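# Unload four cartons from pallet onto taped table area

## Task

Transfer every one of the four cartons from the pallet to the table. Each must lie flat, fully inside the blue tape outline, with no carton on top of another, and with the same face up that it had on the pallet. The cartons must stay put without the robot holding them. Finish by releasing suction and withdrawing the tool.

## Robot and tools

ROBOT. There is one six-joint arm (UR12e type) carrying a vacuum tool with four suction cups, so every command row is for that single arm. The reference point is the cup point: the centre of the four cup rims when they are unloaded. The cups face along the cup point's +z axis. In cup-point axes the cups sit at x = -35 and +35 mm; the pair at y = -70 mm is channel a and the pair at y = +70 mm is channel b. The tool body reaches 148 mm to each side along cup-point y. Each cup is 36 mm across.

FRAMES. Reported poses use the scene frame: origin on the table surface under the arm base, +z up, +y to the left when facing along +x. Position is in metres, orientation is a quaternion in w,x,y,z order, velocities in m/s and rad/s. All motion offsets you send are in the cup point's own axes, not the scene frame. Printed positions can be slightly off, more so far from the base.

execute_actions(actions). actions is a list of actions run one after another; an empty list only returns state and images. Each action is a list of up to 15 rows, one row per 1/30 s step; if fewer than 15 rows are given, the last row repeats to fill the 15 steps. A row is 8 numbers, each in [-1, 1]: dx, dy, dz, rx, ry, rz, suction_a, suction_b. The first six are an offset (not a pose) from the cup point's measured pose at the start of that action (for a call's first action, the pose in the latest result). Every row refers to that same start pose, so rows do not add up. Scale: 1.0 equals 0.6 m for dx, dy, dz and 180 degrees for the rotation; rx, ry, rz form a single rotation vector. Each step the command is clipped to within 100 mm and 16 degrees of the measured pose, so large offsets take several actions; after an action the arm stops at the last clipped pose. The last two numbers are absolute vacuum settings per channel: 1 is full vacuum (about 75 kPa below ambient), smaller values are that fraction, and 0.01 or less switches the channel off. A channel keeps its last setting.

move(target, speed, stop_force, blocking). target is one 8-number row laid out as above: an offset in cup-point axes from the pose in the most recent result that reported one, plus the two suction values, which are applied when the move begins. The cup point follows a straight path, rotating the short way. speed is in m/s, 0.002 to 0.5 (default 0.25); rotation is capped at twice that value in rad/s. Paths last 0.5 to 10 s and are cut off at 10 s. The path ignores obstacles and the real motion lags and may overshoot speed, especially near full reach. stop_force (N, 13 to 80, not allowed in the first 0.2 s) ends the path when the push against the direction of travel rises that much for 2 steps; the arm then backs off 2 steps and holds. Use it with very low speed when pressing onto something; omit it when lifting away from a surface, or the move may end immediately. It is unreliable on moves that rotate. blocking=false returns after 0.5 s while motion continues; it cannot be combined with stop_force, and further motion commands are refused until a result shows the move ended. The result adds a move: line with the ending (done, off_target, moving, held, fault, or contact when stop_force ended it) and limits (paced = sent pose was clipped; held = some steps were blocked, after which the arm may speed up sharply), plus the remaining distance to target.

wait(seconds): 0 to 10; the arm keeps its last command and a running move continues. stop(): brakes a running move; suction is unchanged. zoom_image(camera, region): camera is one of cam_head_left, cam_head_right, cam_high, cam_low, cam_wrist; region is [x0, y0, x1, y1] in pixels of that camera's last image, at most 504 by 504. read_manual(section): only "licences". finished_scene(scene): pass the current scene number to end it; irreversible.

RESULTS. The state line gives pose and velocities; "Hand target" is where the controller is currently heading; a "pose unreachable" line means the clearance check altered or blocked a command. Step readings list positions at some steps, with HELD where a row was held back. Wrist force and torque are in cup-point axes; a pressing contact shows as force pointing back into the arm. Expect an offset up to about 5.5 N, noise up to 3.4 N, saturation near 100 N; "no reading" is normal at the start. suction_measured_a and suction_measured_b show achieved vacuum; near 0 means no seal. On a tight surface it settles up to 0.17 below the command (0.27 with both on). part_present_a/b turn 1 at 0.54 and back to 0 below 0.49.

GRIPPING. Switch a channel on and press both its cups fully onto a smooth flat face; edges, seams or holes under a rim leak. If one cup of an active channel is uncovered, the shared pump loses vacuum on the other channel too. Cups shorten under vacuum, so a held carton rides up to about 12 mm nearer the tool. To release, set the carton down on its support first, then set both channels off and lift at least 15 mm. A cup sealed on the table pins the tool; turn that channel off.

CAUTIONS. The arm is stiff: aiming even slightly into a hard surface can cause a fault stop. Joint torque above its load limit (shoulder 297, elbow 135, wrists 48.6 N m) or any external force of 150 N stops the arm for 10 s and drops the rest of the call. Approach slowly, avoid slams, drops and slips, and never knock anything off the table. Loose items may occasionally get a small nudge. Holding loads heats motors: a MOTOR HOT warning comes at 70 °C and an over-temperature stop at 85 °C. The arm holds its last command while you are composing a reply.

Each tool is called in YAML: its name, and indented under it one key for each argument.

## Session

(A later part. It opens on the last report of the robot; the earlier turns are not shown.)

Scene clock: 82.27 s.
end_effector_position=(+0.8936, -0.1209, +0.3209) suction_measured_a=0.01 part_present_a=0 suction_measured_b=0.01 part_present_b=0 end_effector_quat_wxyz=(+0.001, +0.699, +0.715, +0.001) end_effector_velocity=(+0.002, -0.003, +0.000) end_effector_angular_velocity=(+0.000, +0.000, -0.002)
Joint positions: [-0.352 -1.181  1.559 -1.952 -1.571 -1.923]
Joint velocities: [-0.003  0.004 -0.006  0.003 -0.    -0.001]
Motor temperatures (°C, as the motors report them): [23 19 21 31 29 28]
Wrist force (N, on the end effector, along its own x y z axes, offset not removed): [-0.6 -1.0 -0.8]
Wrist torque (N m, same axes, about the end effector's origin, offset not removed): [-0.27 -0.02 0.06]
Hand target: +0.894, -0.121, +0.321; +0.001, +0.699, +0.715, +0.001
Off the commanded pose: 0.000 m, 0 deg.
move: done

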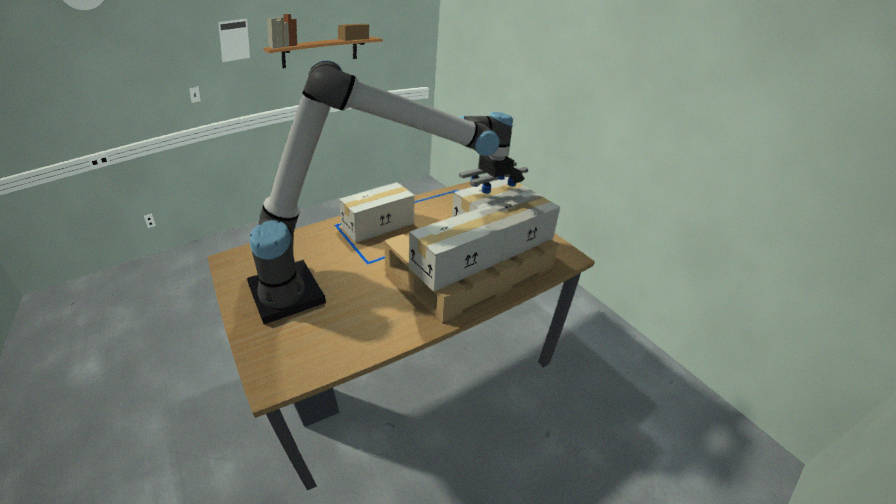

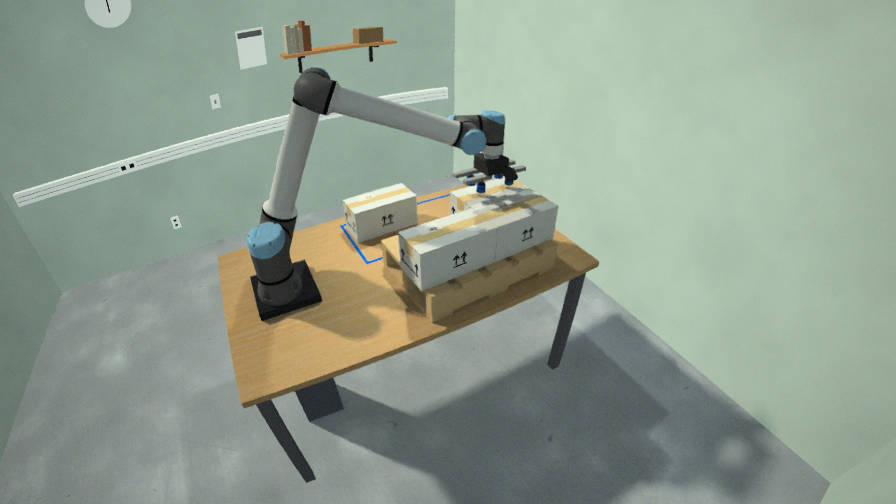

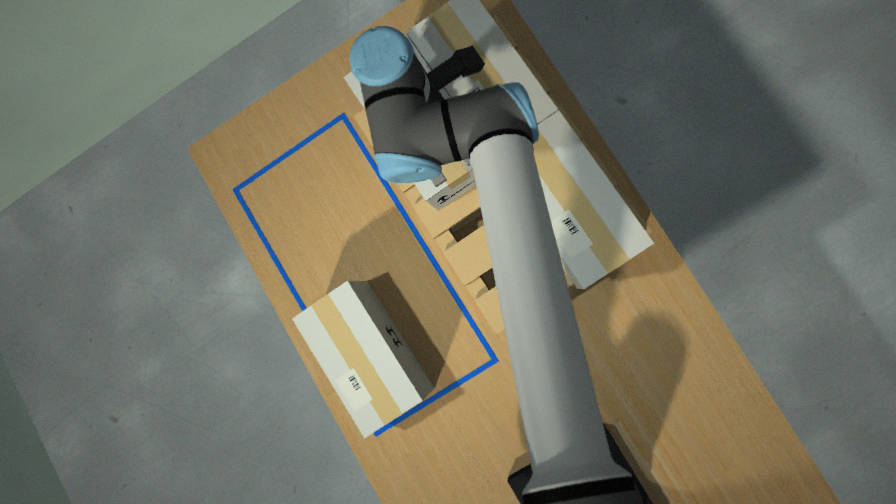

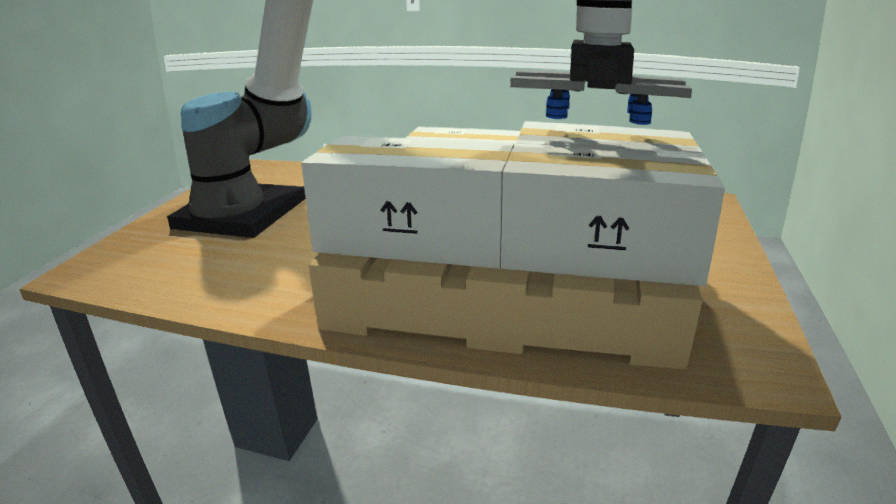

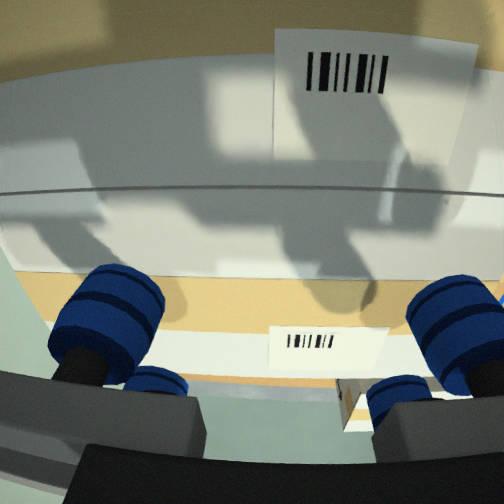

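move:
  target: [0.006,0.003,0.06,0,0,0,0,0]

move:
  target: [0,0,0.02,0,0,0,1,1]
  speed: 0.03
  stop_force: 20

wait:
  seconds: 0.4

Scene clock: 100.87 s.
end_effector_position=(+0.8954, -0.1173, +0.2852) suction_measured_a=0.01 part_present_a=0 suction_measured_b=0.01 part_present_b=0 end_effector_quat_wxyz=(+0.001, +0.699, +0.715, +0.001) end_effector_velocity=(+0.001, -0.001, -0.001) end_effector_angular_velocity=(-0.000, -0.002, -0.001)
Joint positions: [-0.347 -1.156  1.59  -2.009 -1.571 -1.918]
Joint velocities: [-0.001  0.002  0.    -0.004  0.     0.001]
Motor temperatures (°C, as the motors report them): [23 19 21 31 29 28]
Wrist force (N, on the end effector, along its own x y z axes, offset not removed): [1.1 -0.8 -2.8]
Wrist torque (N m, same axes, about the end effector's origin, offset not removed): [-0.08 -0.31 0.09]
Hand target: +0.895, -0.117, +0.285; +0.001, +0.699, +0.715, +0.001
Off the commanded pose: 0.000 m, 0 deg.
move: done

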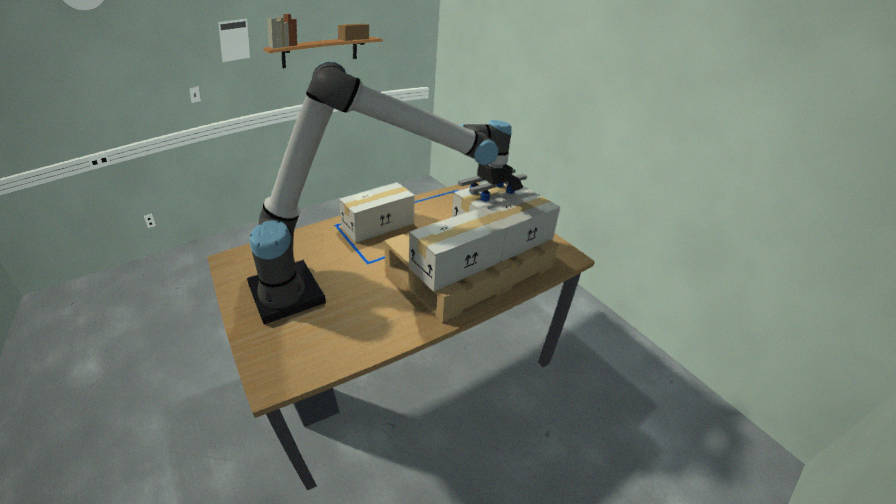

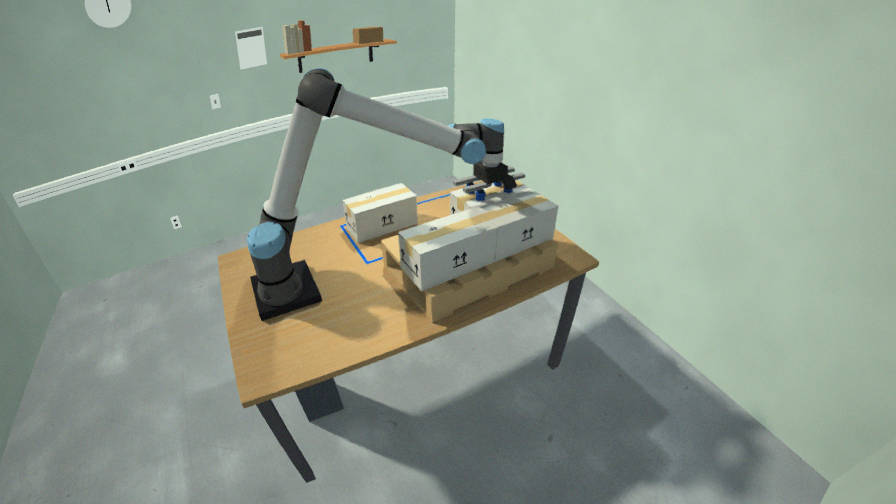

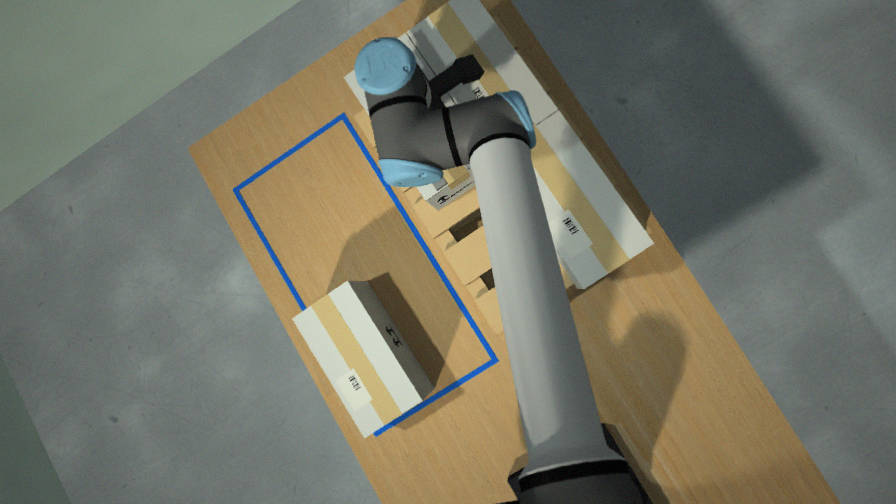

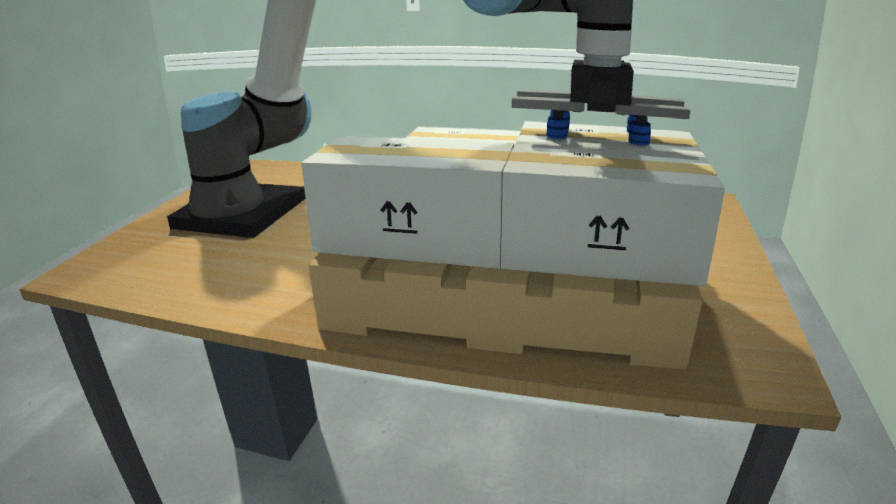

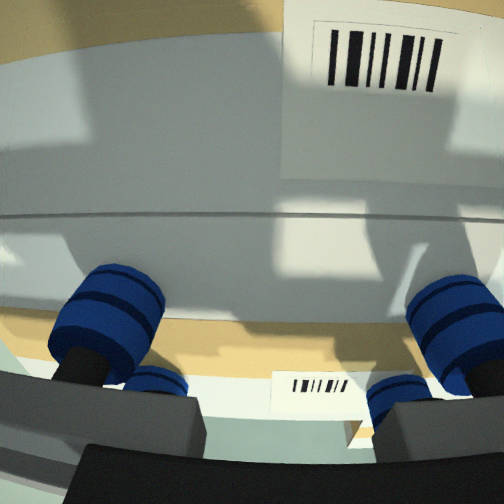

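Scene clock: 101.67 s.
end_effector_position=(+0.8954, -0.1173, +0.2736) suction_measured_a=0.45 part_present_a=0 suction_measured_b=0.45 part_present_b=0 end_effector_quat_wxyz=(+0.001, +0.699, +0.715, +0.001) end_effector_velocity=(-0.000, -0.001, -0.004) end_effector_angular_velocity=(+0.000, +0.001, -0.001)
Joint positions: [-0.347 -1.147  1.601 -2.027 -1.571 -1.918]
Joint velocities: [-0.001  0.003  0.003 -0.004 -0.     0.   ]
Motor temperatures (°C, as the motors report them): [23 19 21 31 29 28]
Wrist force (N, on the end effector, along its own x y z axes, offset not removed): [-0.3 0.3 21.8]
Wrist torque (N m, same axes, about the end effector's origin, offset not removed): [-0.27 -0.34 0.06]
Hand target: +0.895, -0.117, +0.273; +0.001, +0.699, +0.715, +0.001
Off the commanded pose: 0.000 m, 0 deg.
move: done

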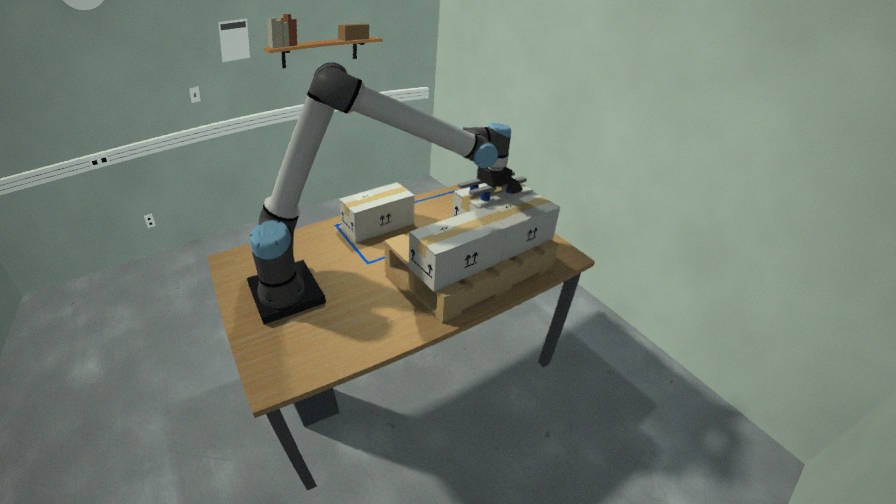

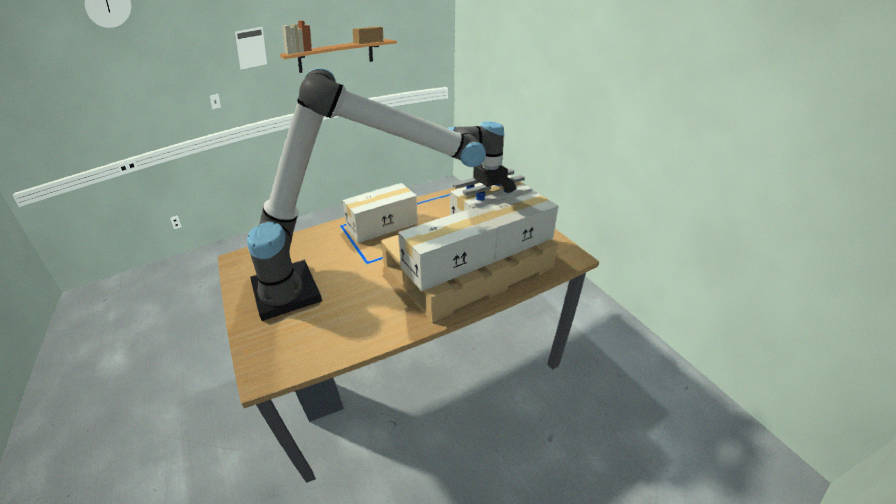

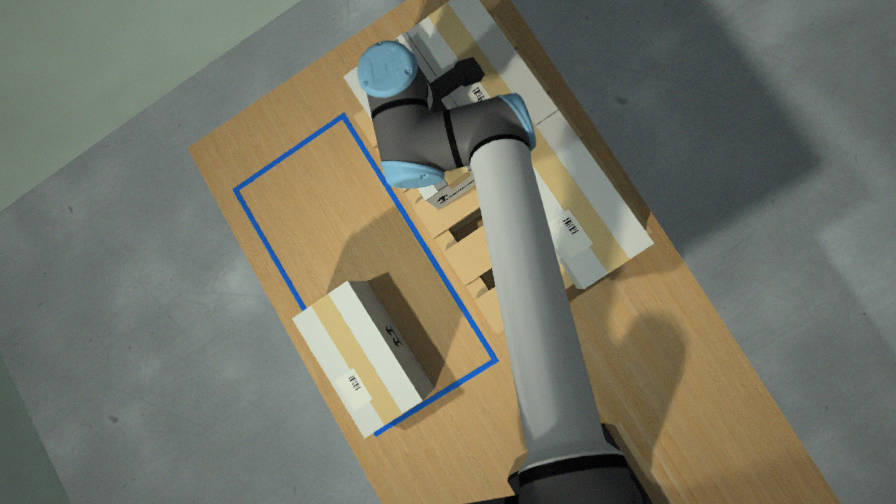

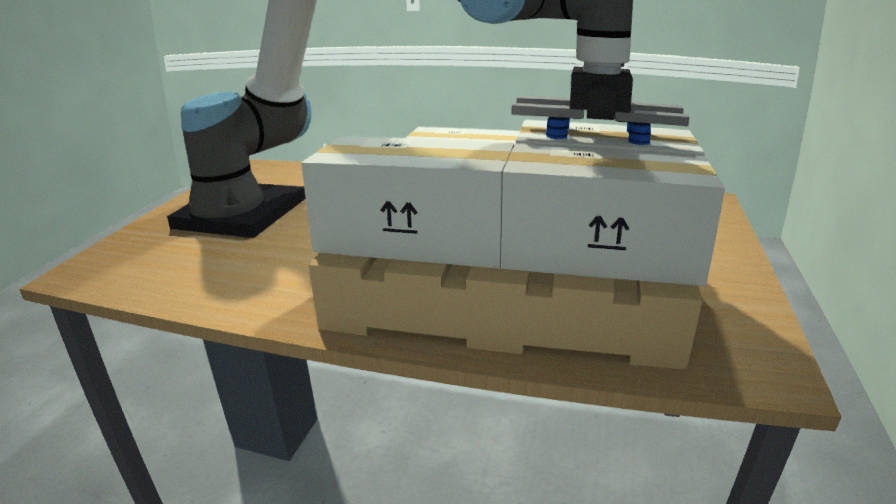

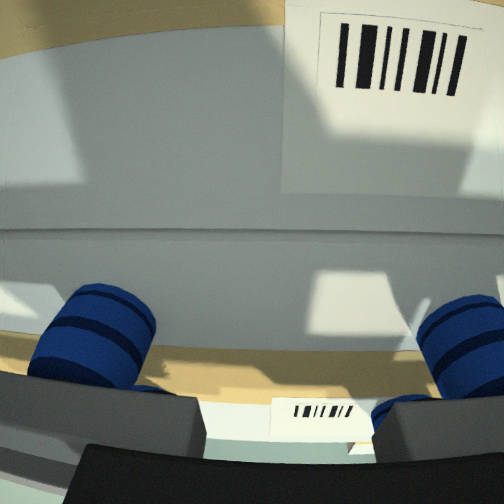

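Scene clock: 102.07 s.
end_effector_position=(+0.8954, -0.1173, +0.2732) suction_measured_a=0.69 part_present_a=1 suction_measured_b=0.69 part_present_b=1 end_effector_quat_wxyz=(+0.001, +0.699, +0.715, +0.001) end_effector_velocity=(-0.000, +0.002, -0.000) end_effector_angular_velocity=(-0.000, +0.000, +0.002)
Joint positions: [-0.347 -1.147  1.601 -2.028 -1.571 -1.918]
Joint velocities: [ 0.002 -0.     0.001 -0.    -0.     0.   ]
Motor temperatures (°C, as the motors report them): [23 19 21 31 29 28]
Wrist force (N, on the end effector, along its own x y z axes, offset not removed): [-0.4 0.1 21.9]
Wrist torque (N m, same axes, about the end effector's origin, offset not removed): [-0.25 -0.18 0.12]
Hand target: +0.895, -0.117, +0.273; +0.001, +0.699, +0.715, +0.001
Off the commanded pose: 0.000 m, 0 deg.
wait: 0.40 s; at rest by 0.17 s

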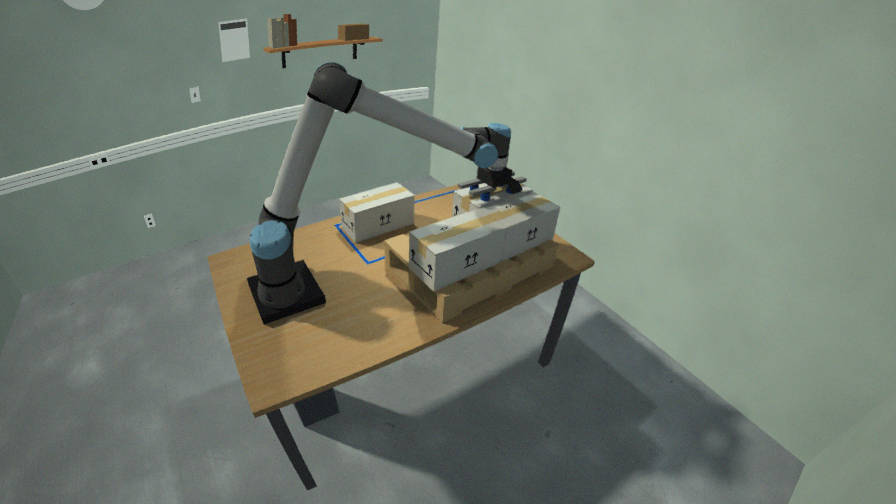

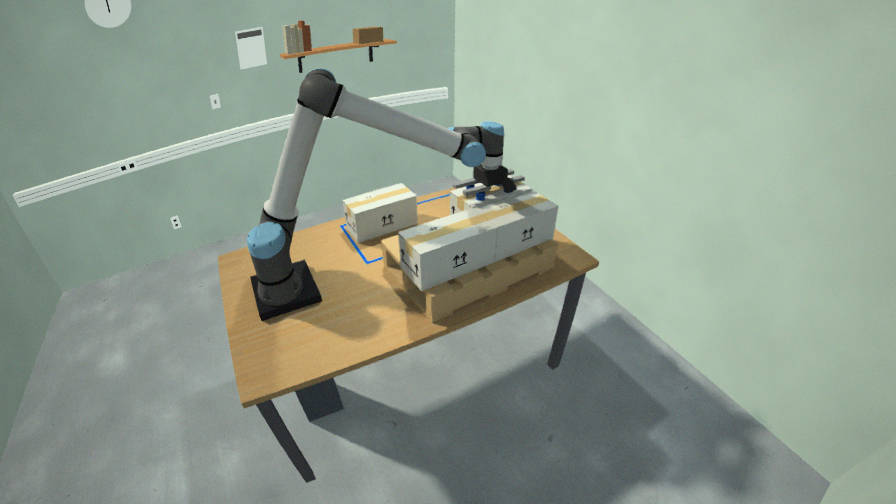

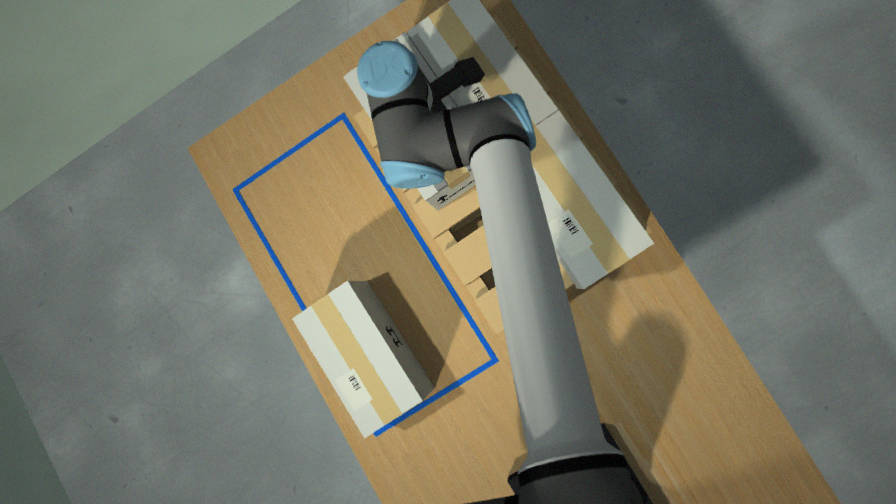

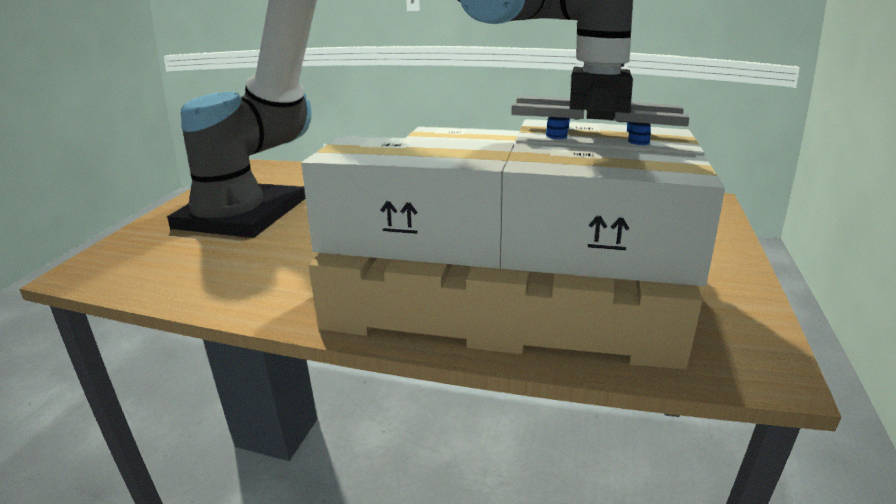

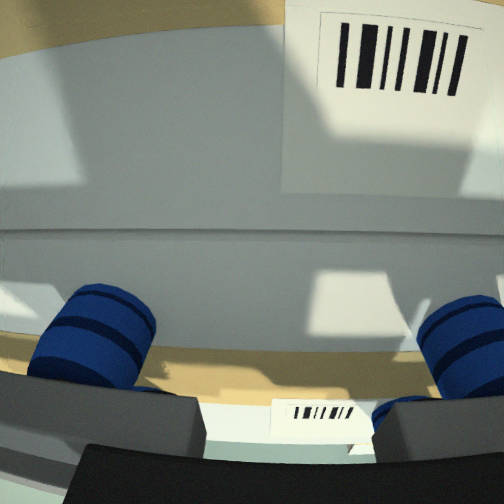

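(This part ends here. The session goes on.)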